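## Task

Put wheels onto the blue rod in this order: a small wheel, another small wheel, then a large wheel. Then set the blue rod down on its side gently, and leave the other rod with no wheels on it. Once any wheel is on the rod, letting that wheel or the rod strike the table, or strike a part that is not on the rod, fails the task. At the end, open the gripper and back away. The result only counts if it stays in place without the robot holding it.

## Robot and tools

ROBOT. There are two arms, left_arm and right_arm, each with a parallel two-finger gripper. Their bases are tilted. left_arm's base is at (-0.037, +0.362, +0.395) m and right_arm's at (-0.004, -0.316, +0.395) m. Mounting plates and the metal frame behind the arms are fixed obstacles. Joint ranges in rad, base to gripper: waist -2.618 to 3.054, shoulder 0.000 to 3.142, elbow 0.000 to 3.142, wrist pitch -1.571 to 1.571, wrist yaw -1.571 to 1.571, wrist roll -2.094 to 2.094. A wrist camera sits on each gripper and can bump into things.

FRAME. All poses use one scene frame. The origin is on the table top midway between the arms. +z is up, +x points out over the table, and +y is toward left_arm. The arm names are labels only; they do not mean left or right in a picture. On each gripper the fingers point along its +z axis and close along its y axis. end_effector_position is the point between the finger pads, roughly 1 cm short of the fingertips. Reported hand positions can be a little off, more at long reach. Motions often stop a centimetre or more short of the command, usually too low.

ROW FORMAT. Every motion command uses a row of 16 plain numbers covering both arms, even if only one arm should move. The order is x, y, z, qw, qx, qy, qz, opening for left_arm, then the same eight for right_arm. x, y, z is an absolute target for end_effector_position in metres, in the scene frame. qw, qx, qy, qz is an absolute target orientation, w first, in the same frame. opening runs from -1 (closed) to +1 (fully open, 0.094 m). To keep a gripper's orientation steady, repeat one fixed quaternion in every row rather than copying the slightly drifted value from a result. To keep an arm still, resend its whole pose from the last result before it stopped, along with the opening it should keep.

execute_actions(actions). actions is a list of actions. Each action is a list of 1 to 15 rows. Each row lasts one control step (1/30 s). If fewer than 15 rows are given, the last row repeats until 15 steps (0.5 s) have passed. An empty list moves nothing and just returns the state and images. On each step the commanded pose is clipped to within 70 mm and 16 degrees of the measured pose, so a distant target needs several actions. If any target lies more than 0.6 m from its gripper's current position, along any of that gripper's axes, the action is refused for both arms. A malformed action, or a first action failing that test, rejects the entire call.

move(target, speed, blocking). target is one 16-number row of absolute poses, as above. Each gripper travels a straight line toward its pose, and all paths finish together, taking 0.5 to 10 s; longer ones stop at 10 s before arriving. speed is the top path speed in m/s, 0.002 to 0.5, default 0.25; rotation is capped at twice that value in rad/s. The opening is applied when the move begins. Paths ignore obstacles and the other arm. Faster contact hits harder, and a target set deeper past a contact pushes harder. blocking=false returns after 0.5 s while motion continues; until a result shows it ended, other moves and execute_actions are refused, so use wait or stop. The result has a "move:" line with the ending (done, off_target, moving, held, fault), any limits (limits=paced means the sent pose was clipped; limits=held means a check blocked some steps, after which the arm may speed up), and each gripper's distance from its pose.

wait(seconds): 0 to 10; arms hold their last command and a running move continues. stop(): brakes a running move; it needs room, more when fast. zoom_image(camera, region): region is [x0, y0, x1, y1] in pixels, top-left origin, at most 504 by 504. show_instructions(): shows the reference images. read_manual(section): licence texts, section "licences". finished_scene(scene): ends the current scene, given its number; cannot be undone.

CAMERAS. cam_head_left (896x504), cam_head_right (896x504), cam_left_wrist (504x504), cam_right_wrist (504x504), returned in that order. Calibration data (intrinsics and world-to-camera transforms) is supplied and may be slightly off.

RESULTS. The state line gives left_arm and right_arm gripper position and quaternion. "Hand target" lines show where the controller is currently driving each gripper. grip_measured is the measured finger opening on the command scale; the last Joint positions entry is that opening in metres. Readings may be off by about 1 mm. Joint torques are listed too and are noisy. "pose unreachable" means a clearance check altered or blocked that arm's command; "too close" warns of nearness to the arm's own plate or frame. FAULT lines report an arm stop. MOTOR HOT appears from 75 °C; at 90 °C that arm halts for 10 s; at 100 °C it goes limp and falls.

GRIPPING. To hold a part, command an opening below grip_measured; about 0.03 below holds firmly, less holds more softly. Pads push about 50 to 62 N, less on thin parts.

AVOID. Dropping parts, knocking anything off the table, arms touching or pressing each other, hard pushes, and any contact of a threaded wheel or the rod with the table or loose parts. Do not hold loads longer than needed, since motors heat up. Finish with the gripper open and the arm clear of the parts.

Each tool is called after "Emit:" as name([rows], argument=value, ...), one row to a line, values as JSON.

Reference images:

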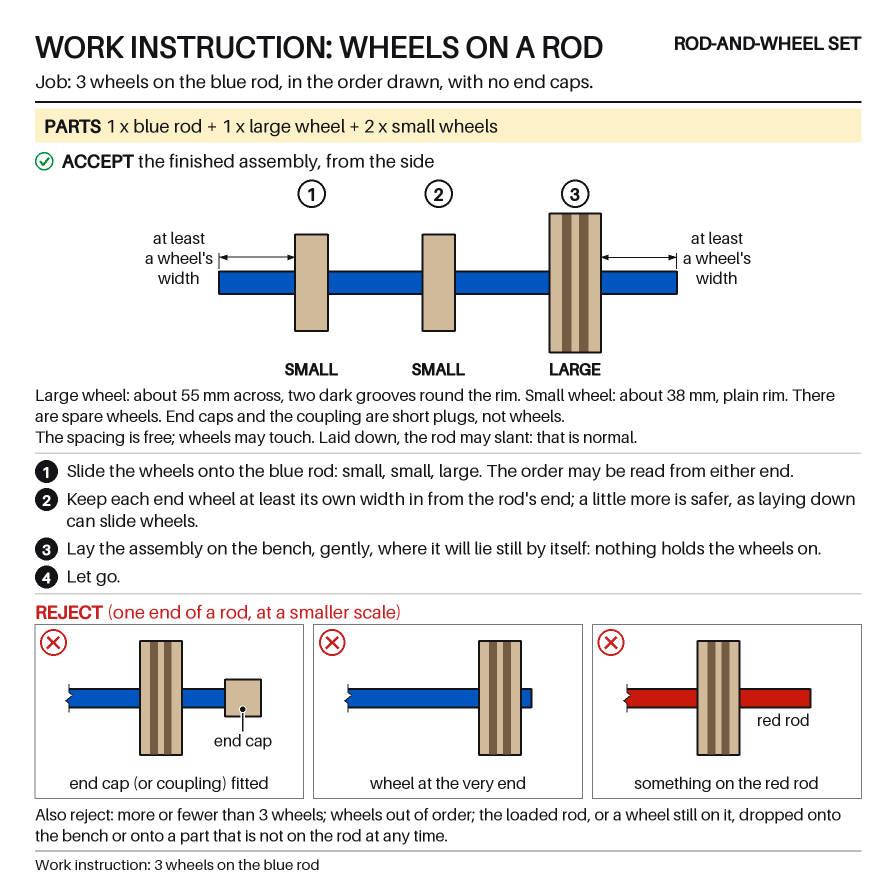

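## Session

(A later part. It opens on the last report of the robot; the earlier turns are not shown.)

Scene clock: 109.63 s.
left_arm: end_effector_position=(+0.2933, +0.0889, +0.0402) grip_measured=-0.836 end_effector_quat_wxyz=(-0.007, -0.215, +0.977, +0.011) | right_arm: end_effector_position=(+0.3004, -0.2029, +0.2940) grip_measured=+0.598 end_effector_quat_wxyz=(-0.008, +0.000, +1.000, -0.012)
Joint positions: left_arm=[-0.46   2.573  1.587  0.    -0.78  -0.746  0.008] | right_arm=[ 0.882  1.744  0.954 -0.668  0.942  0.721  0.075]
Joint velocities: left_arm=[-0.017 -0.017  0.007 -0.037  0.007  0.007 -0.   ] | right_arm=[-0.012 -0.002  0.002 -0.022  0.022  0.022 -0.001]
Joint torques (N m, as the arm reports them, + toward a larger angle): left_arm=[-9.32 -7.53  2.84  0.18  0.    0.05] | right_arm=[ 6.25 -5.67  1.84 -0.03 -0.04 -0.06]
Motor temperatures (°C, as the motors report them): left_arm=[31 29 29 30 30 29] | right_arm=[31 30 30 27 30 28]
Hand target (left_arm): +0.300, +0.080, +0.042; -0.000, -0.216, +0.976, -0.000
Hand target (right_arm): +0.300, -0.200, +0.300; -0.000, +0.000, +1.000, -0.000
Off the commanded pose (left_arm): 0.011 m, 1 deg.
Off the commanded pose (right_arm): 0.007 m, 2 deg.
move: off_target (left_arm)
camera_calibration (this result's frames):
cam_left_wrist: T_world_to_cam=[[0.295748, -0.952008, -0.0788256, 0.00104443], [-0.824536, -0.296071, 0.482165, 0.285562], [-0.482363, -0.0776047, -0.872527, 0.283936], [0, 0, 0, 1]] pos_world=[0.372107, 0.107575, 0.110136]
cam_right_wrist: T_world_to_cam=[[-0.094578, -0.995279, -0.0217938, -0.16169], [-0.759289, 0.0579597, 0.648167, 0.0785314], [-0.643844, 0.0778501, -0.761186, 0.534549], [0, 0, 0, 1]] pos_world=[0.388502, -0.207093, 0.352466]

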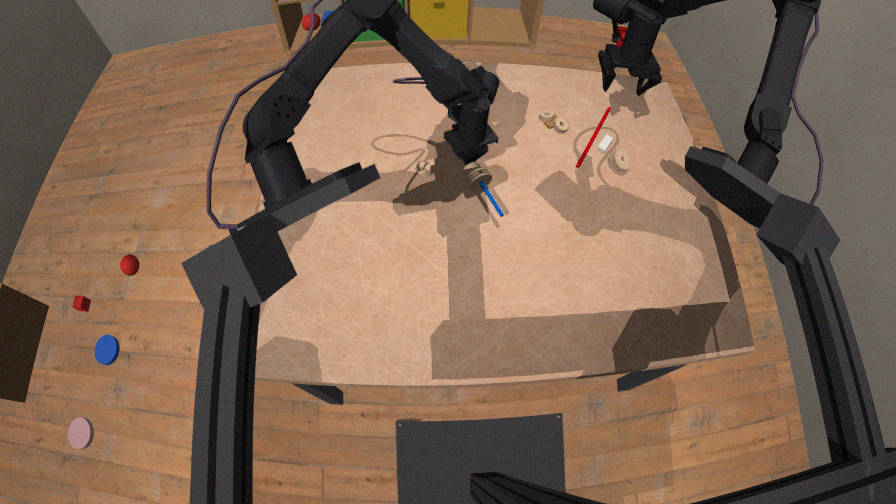

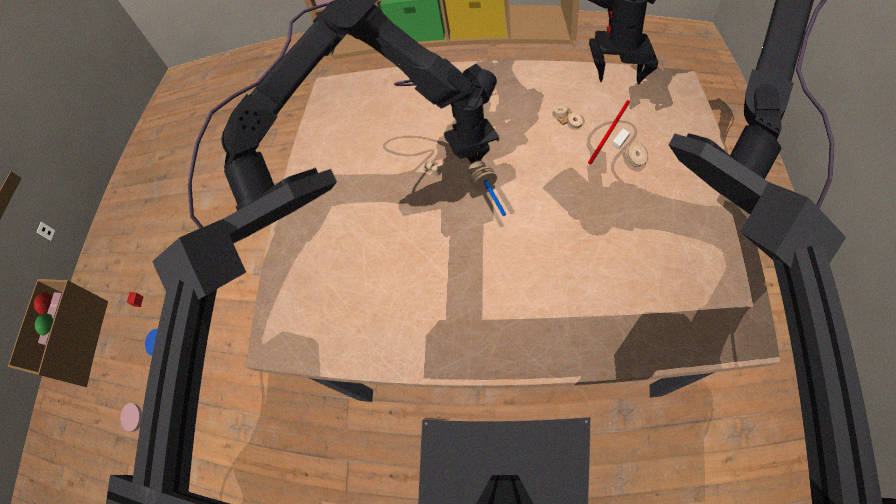

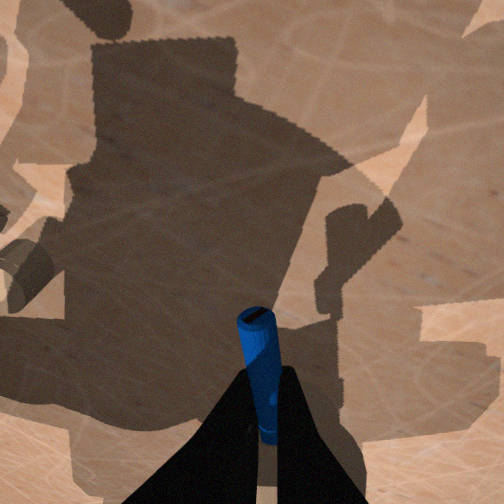

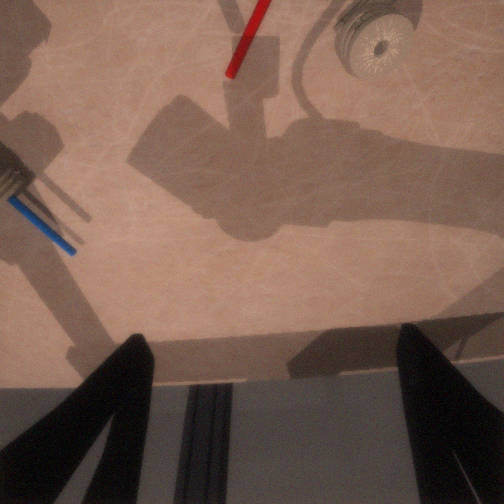

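Emit:
move(target=[0.3,0.08,0.036,0,0.216,-0.976,0,-0.9, 0.3,-0.2,0.3,0,0,1,0,0.6], speed=0.01)

Emit:
move(target=[0.3,0.08,0.036,0,0.216,-0.976,0,-0.3, 0.3,-0.2,0.3,0,0,1,0,0.6])

Emit:
move(target=[0.3,0.12,0.2,0,0.216,-0.976,0,-0.3, 0.3,-0.2,0.3,0,0,1,0,0.6])

Emit:
zoom_image(camera="cam_head_right", region=[420, 110, 560, 230])

Scene clock: 111.47 s.
left_arm: end_effector_position=(+0.2956, +0.0891, +0.0349) grip_measured=-0.836 end_effector_quat_wxyz=(-0.009, -0.216, +0.976, +0.006) | right_arm: end_effector_position=(+0.3004, -0.2029, +0.2940) grip_measured=+0.598 end_effector_quat_wxyz=(-0.008, +0.000, +1.000, -0.012)
Joint positions: left_arm=[-0.448  2.581  1.6    0.007 -0.763 -0.734  0.008] | right_arm=[ 0.882  1.744  0.954 -0.668  0.942  0.721  0.075]
Joint velocities: left_arm=[-0.002  0.002  0.017 -0.022 -0.022  0.037 -0.001] | right_arm=[-0.012 -0.002 -0.007 -0.081 -0.037  0.022 -0.   ]
Joint torques (N m, as the arm reports them, + toward a larger angle): left_arm=[-9.37 -7.12  2.99  0.23 -0.05  0.05] | right_arm=[ 6.23 -5.69  2.04  0.05 -0.05  0.03]
Motor temperatures (°C, as the motors report them): left_arm=[31 29 29 30 30 29] | right_arm=[31 30 30 27 30 28]
Hand target (left_arm): +0.300, +0.080, +0.036; -0.000, -0.216, +0.976, +0.000
Hand target (right_arm): +0.300, -0.200, +0.300; -0.000, +0.000, +1.000, -0.000
Off the commanded pose (left_arm): 0.010 m, 1 deg.
Off the commanded pose (right_arm): 0.007 m, 2 deg.
move: done
camera_calibration (this result's frames):
cam_left_wrist: T_world_to_cam=[[0.298769, -0.951784, -0.069598, -0.00114181], [-0.822851, -0.293862, 0.486376, 0.289213], [-0.483377, -0.0880452, -0.870973, 0.281635], [0, 0, 0, 1]] pos_world=[0.374456, 0.108698, 0.104551]
cam_right_wrist: T_world_to_cam=[[-0.094578, -0.995279, -0.0217938, -0.16169], [-0.759289, 0.0579597, 0.648167, 0.0785314], [-0.643844, 0.0778501, -0.761186, 0.534549], [0, 0, 0, 1]] pos_world=[0.388502, -0.207093, 0.352466]

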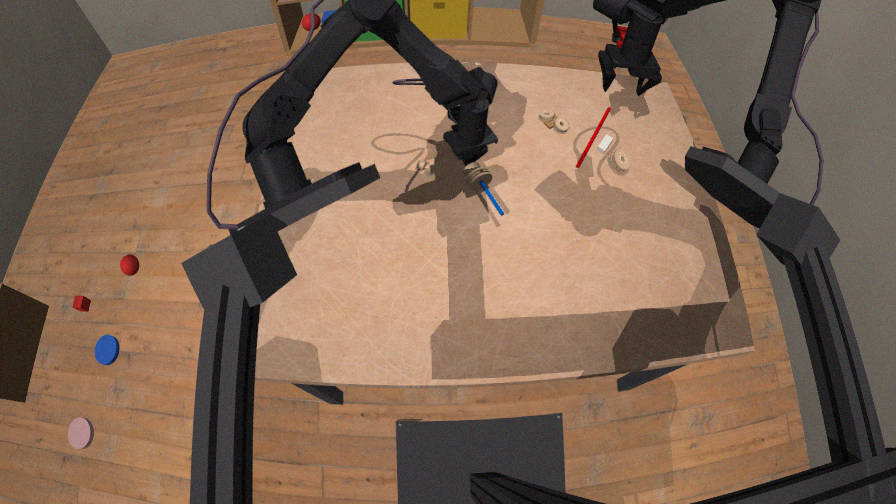

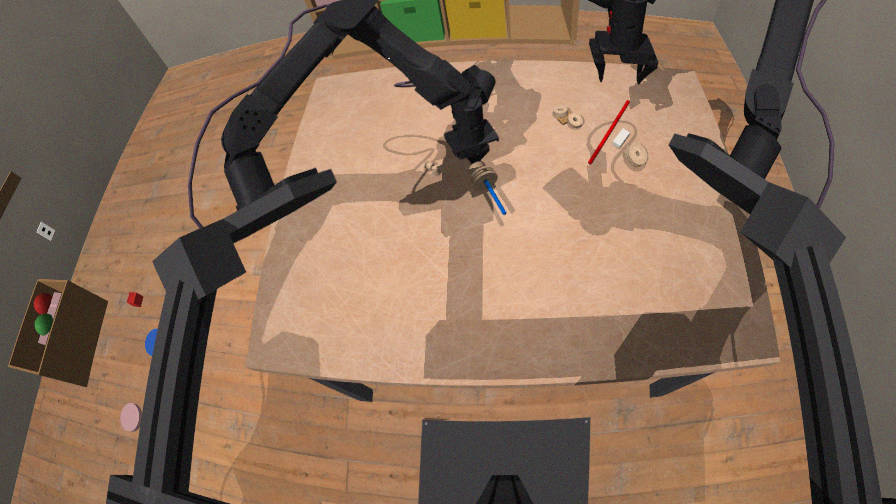

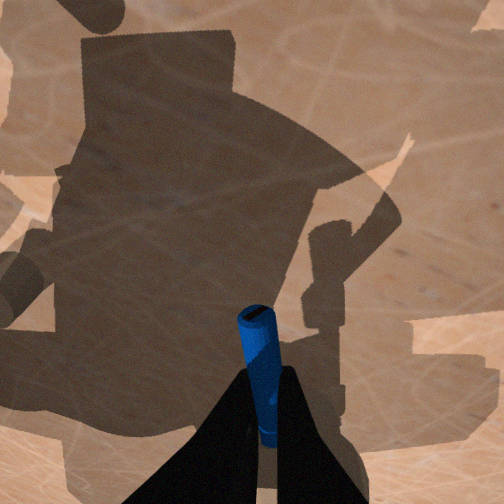

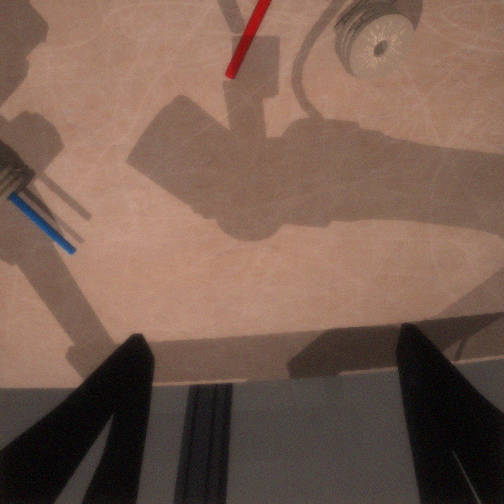

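Scene clock: 112.17 s.
left_arm: end_effector_position=(+0.2960, +0.0920, +0.0327) grip_measured=-0.303 end_effector_quat_wxyz=(-0.009, -0.219, +0.976, +0.008) | right_arm: end_effector_position=(+0.3004, -0.2029, +0.2940) grip_measured=+0.598 end_effector_quat_wxyz=(-0.008, +0.000, +1.000, -0.012)
Joint positions: left_arm=[-0.441  2.581  1.6    0.008 -0.763 -0.734  0.033] | right_arm=[ 0.882  1.744  0.954 -0.668  0.942  0.721  0.075]
Joint velocities: left_arm=[-0.007  0.002 -0.007 -0.037 -0.081 -0.066 -0.001] | right_arm=[-0.007 -0.017  0.007 -0.007  0.037 -0.051 -0.002]
Joint torques (N m, as the arm reports them, + toward a larger angle): left_arm=[-9.99 -7.07  2.89  0.16 -0.06  0.04] | right_arm=[ 6.35 -5.48  1.93  0.   -0.04 -0.01]
Motor temperatures (°C, as the motors report them): left_arm=[31 29 29 30 30 29] | right_arm=[31 30 30 27 30 28]
Hand target (left_arm): +0.300, +0.080, +0.036; -0.000, -0.216, +0.976, -0.000
Hand target (right_arm): +0.300, -0.200, +0.300; -0.000, +0.000, +1.000, -0.000
Off the commanded pose (left_arm): 0.013 m, 1 deg.
Off the commanded pose (right_arm): 0.007 m, 2 deg.
move: off_target (left_arm)
camera_calibration (this result's frames):
cam_left_wrist: T_world_to_cam=[[0.30322, -0.95002, -0.0742888, 0.000111109], [-0.820492, -0.299933, 0.486656, 0.291306], [-0.484615, -0.0866103, -0.870429, 0.280367], [0, 0, 0, 1]] pos_world=[0.37485, 0.11176, 0.102282]
cam_right_wrist: T_world_to_cam=[[-0.094578, -0.995279, -0.0217938, -0.16169], [-0.759289, 0.0579597, 0.648167, 0.0785314], [-0.643844, 0.0778501, -0.761186, 0.534549], [0, 0, 0, 1]] pos_world=[0.388502, -0.207093, 0.352466]

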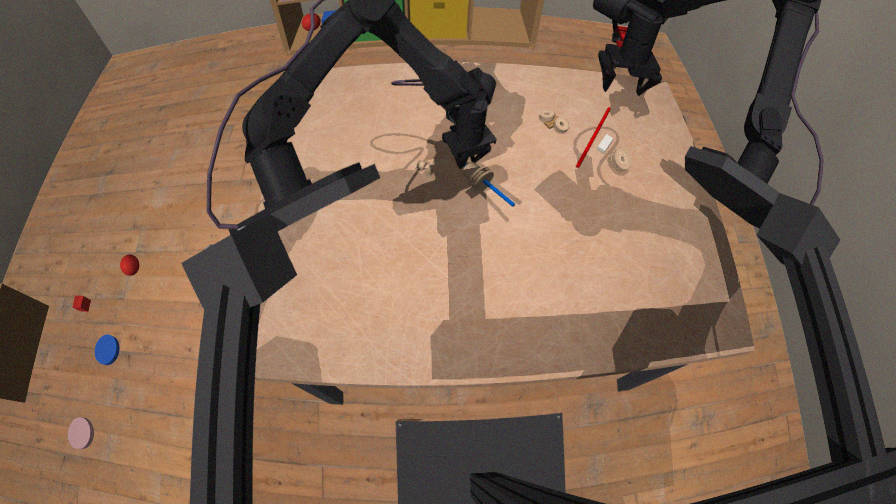

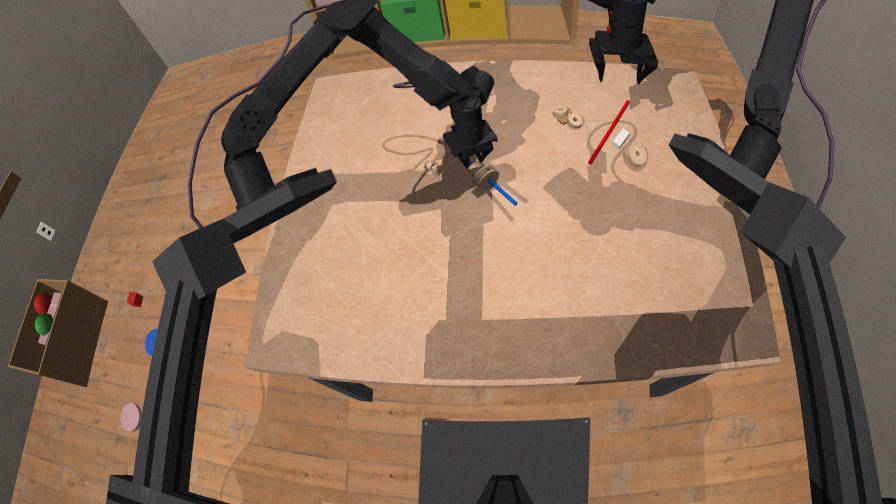

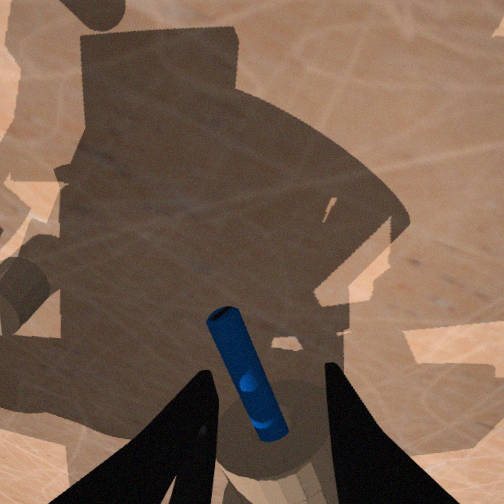

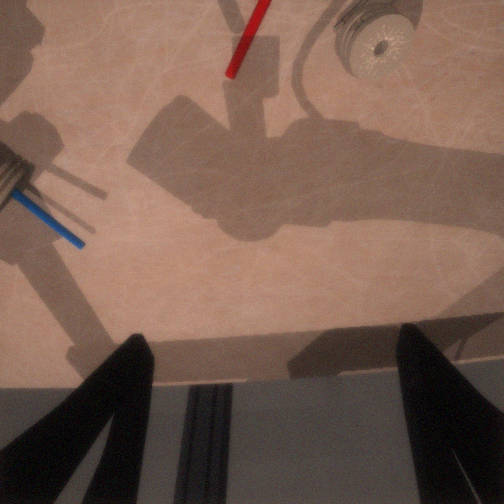

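Scene clock: 113.57 s.
left_arm: end_effector_position=(+0.3060, +0.1210, +0.1952) grip_measured=-0.303 end_effector_quat_wxyz=(-0.001, -0.224, +0.974, -0.004) | right_arm: end_effector_position=(+0.3004, -0.2029, +0.2940) grip_measured=+0.598 end_effector_quat_wxyz=(-0.008, +0.000, +1.000, -0.012)
Joint positions: left_arm=[-0.666  2.105  1.279 -0.315 -0.865 -1.001  0.033] | right_arm=[ 0.882  1.744  0.954 -0.668  0.942  0.721  0.075]
Joint velocities: left_arm=[-0.027  0.022  0.007  0.007  0.007 -0.081 -0.   ] | right_arm=[-0.002 -0.017 -0.002  0.007 -0.022  0.007  0.   ]
Joint torques (N m, as the arm reports them, + toward a larger angle): left_arm=[-8.81 -7.98  0.99 -0.01 -0.14 -0.06] | right_arm=[ 6.27 -5.86  2.3   0.   -0.05 -0.07]
Motor temperatures (°C, as the motors report them): left_arm=[31 29 29 30 30 29] | right_arm=[31 30 30 27 30 28]
Hand target (left_arm): +0.301, +0.121, +0.200; +0.001, -0.216, +0.976, -0.001
Hand target (right_arm): +0.300, -0.200, +0.300; -0.000, +0.000, +1.000, -0.000
Off the commanded pose (left_arm): 0.008 m, 1 deg.
Off the commanded pose (right_arm): 0.007 m, 2 deg.
move: done
camera_calibration (this result's frames):
cam_left_wrist: T_world_to_cam=[[0.315684, -0.947598, -0.0490134, 0.0275703], [-0.827065, -0.300113, 0.475286, 0.233373], [-0.465089, -0.109503, -0.878465, 0.427483], [0, 0, 0, 1]] pos_world=[0.383128, 0.142974, 0.265961]
cam_right_wrist: T_world_to_cam=[[-0.094578, -0.995279, -0.0217938, -0.16169], [-0.759289, 0.0579597, 0.648167, 0.0785314], [-0.643844, 0.0778501, -0.761186, 0.534549], [0, 0, 0, 1]] pos_world=[0.388502, -0.207093, 0.352466]

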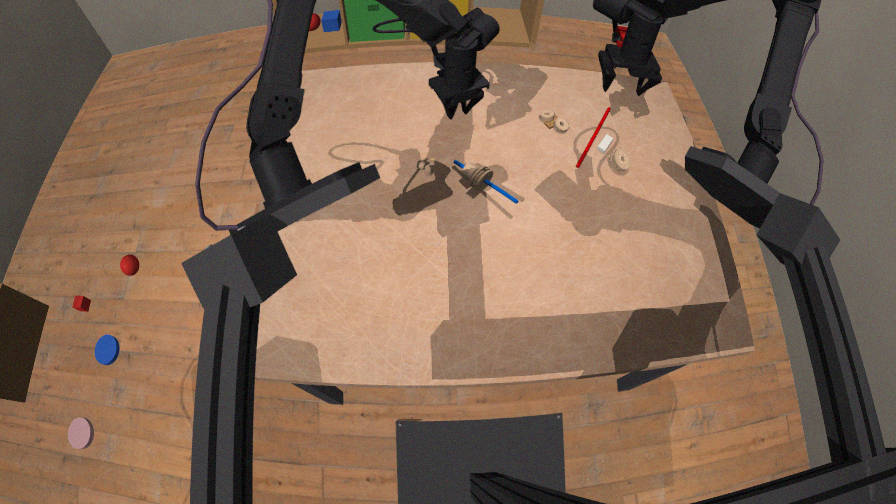

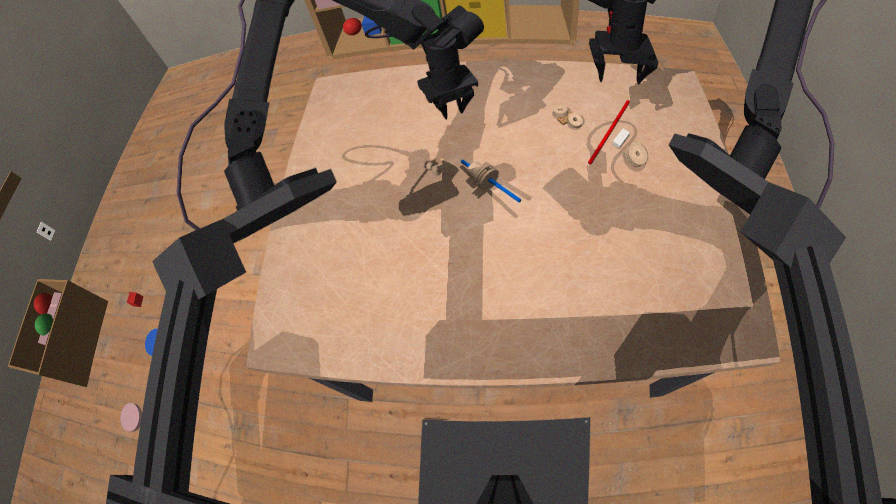

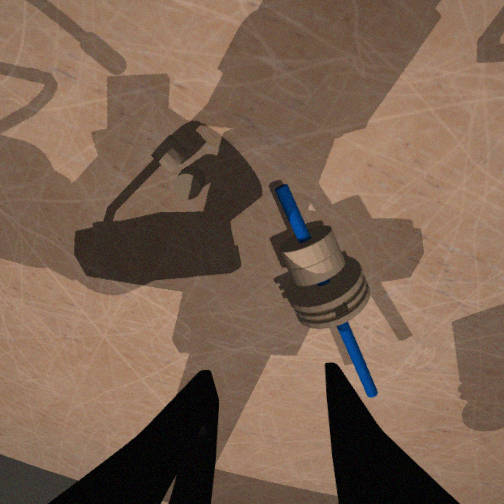

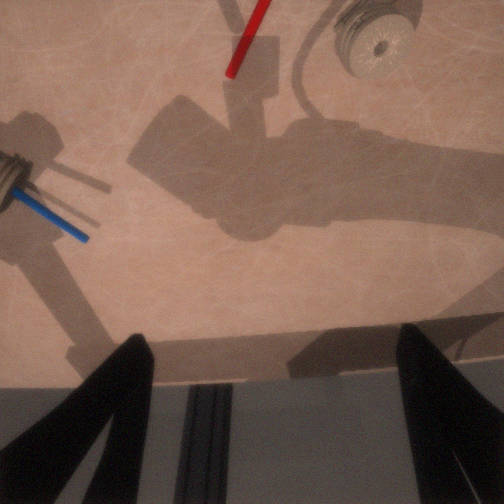

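Region (420, 110, 560, 230) of cam_head_right's 896x504 image, scaled by 3.600, with more detail than that image has; it fills the top 432 rows of this view, and the rest is white.

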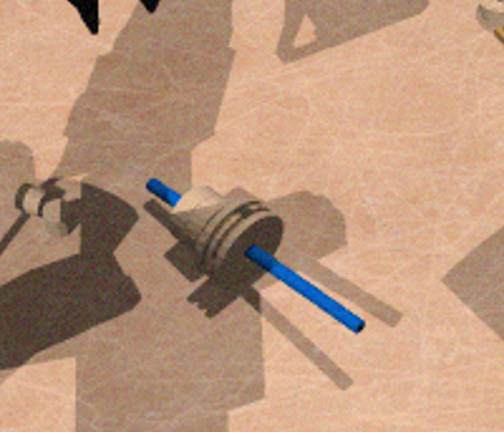

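Emit:
wait(seconds=2)

Emit:
finished_scene(scene=1)

Scene clock: 115.83 s.
left_arm: end_effector_position=(+0.3056, +0.1213, +0.1952) grip_measured=-0.303 end_effector_quat_wxyz=(-0.002, -0.224, +0.975, -0.003) | right_arm: end_effector_position=(+0.3004, -0.2029, +0.2940) grip_measured=+0.598 end_effector_quat_wxyz=(-0.008, +0.000, +1.000, -0.012)
Joint positions: left_arm=[-0.666  2.105  1.279 -0.318 -0.865 -1.003  0.033] | right_arm=[ 0.882  1.744  0.954 -0.668  0.942  0.721  0.075]
Joint velocities: left_arm=[ 0.002 -0.012  0.007 -0.095  0.051 -0.066 -0.001] | right_arm=[ 0.022 -0.007 -0.012  0.022 -0.022 -0.066 -0.001]
Joint torques (N m, as the arm reports them, + toward a larger angle): left_arm=[-8.79 -8.    0.98  0.01 -0.13 -0.07] | right_arm=[ 6.36 -5.67  2.01 -0.01 -0.06 -0.01]
Motor temperatures (°C, as the motors report them): left_arm=[31 30 29 30 30 29] | right_arm=[31 30 30 27 30 28]
Hand target (left_arm): +0.301, +0.121, +0.200; +0.001, -0.216, +0.976, -0.000
Hand target (right_arm): +0.300, -0.200, +0.300; -0.000, +0.000, +1.000, -0.000
Off the commanded pose (left_arm): 0.008 m, 1 deg.
Off the commanded pose (right_arm): 0.007 m, 2 deg.
wait: 2.00 s; at rest from the start
camera_calibration (this result's frames):
cam_left_wrist: T_world_to_cam=[[0.315492, -0.947579, -0.0505823, 0.0283565], [-0.826498, -0.300586, 0.475972, 0.232898], [-0.466225, -0.108359, -0.878005, 0.427454], [0, 0, 0, 1]] pos_world=[0.382834, 0.143194, 0.265888]
cam_right_wrist: T_world_to_cam=[[-0.094578, -0.995279, -0.0217938, -0.16169], [-0.759289, 0.0579597, 0.648167, 0.0785314], [-0.643844, 0.0778501, -0.761186, 0.534549], [0, 0, 0, 1]] pos_world=[0.388502, -0.207093, 0.352466]

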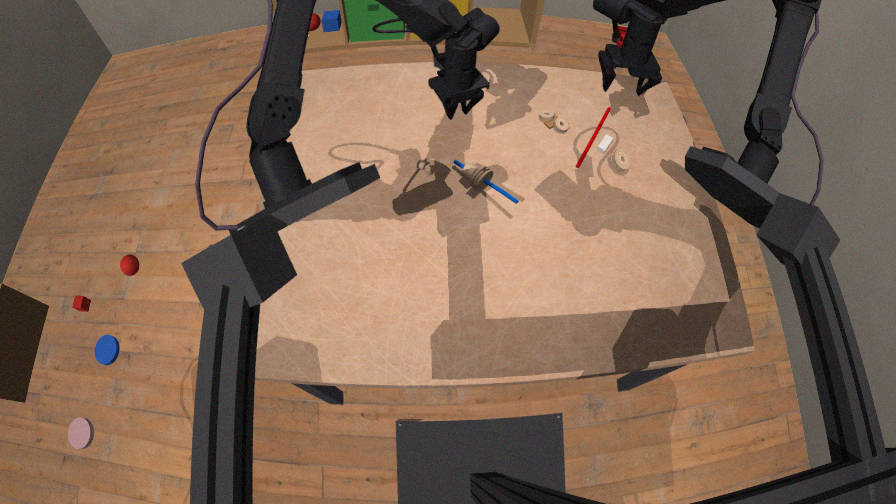

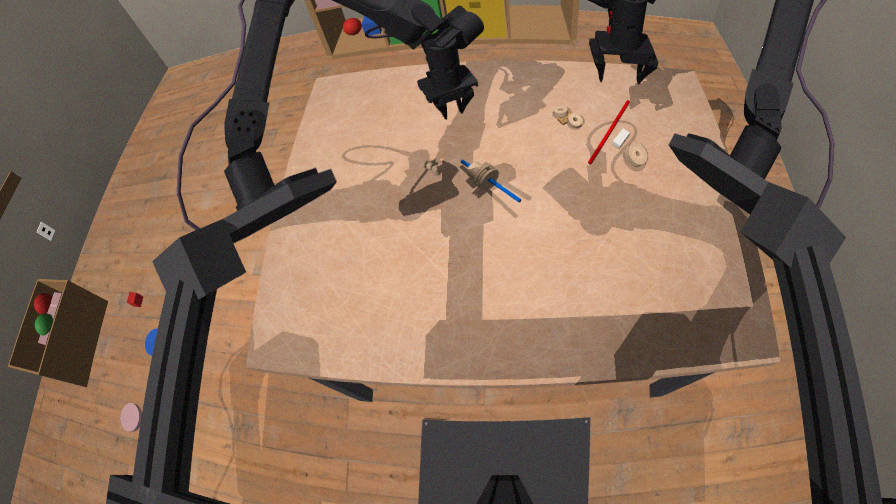

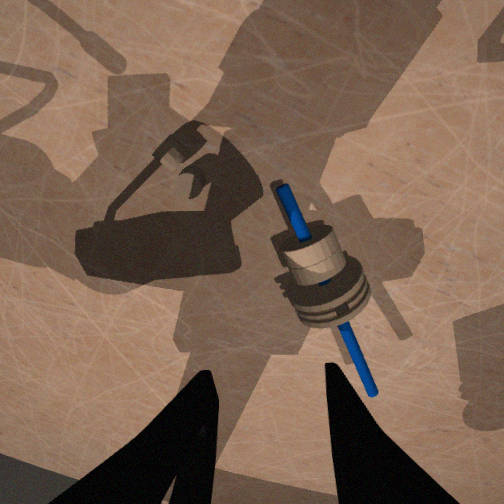

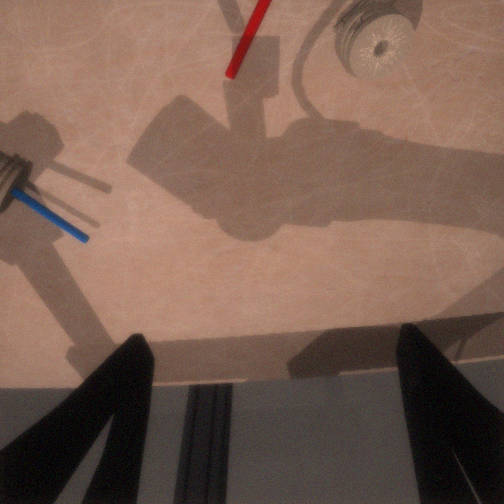

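The scene is finished: the task was done.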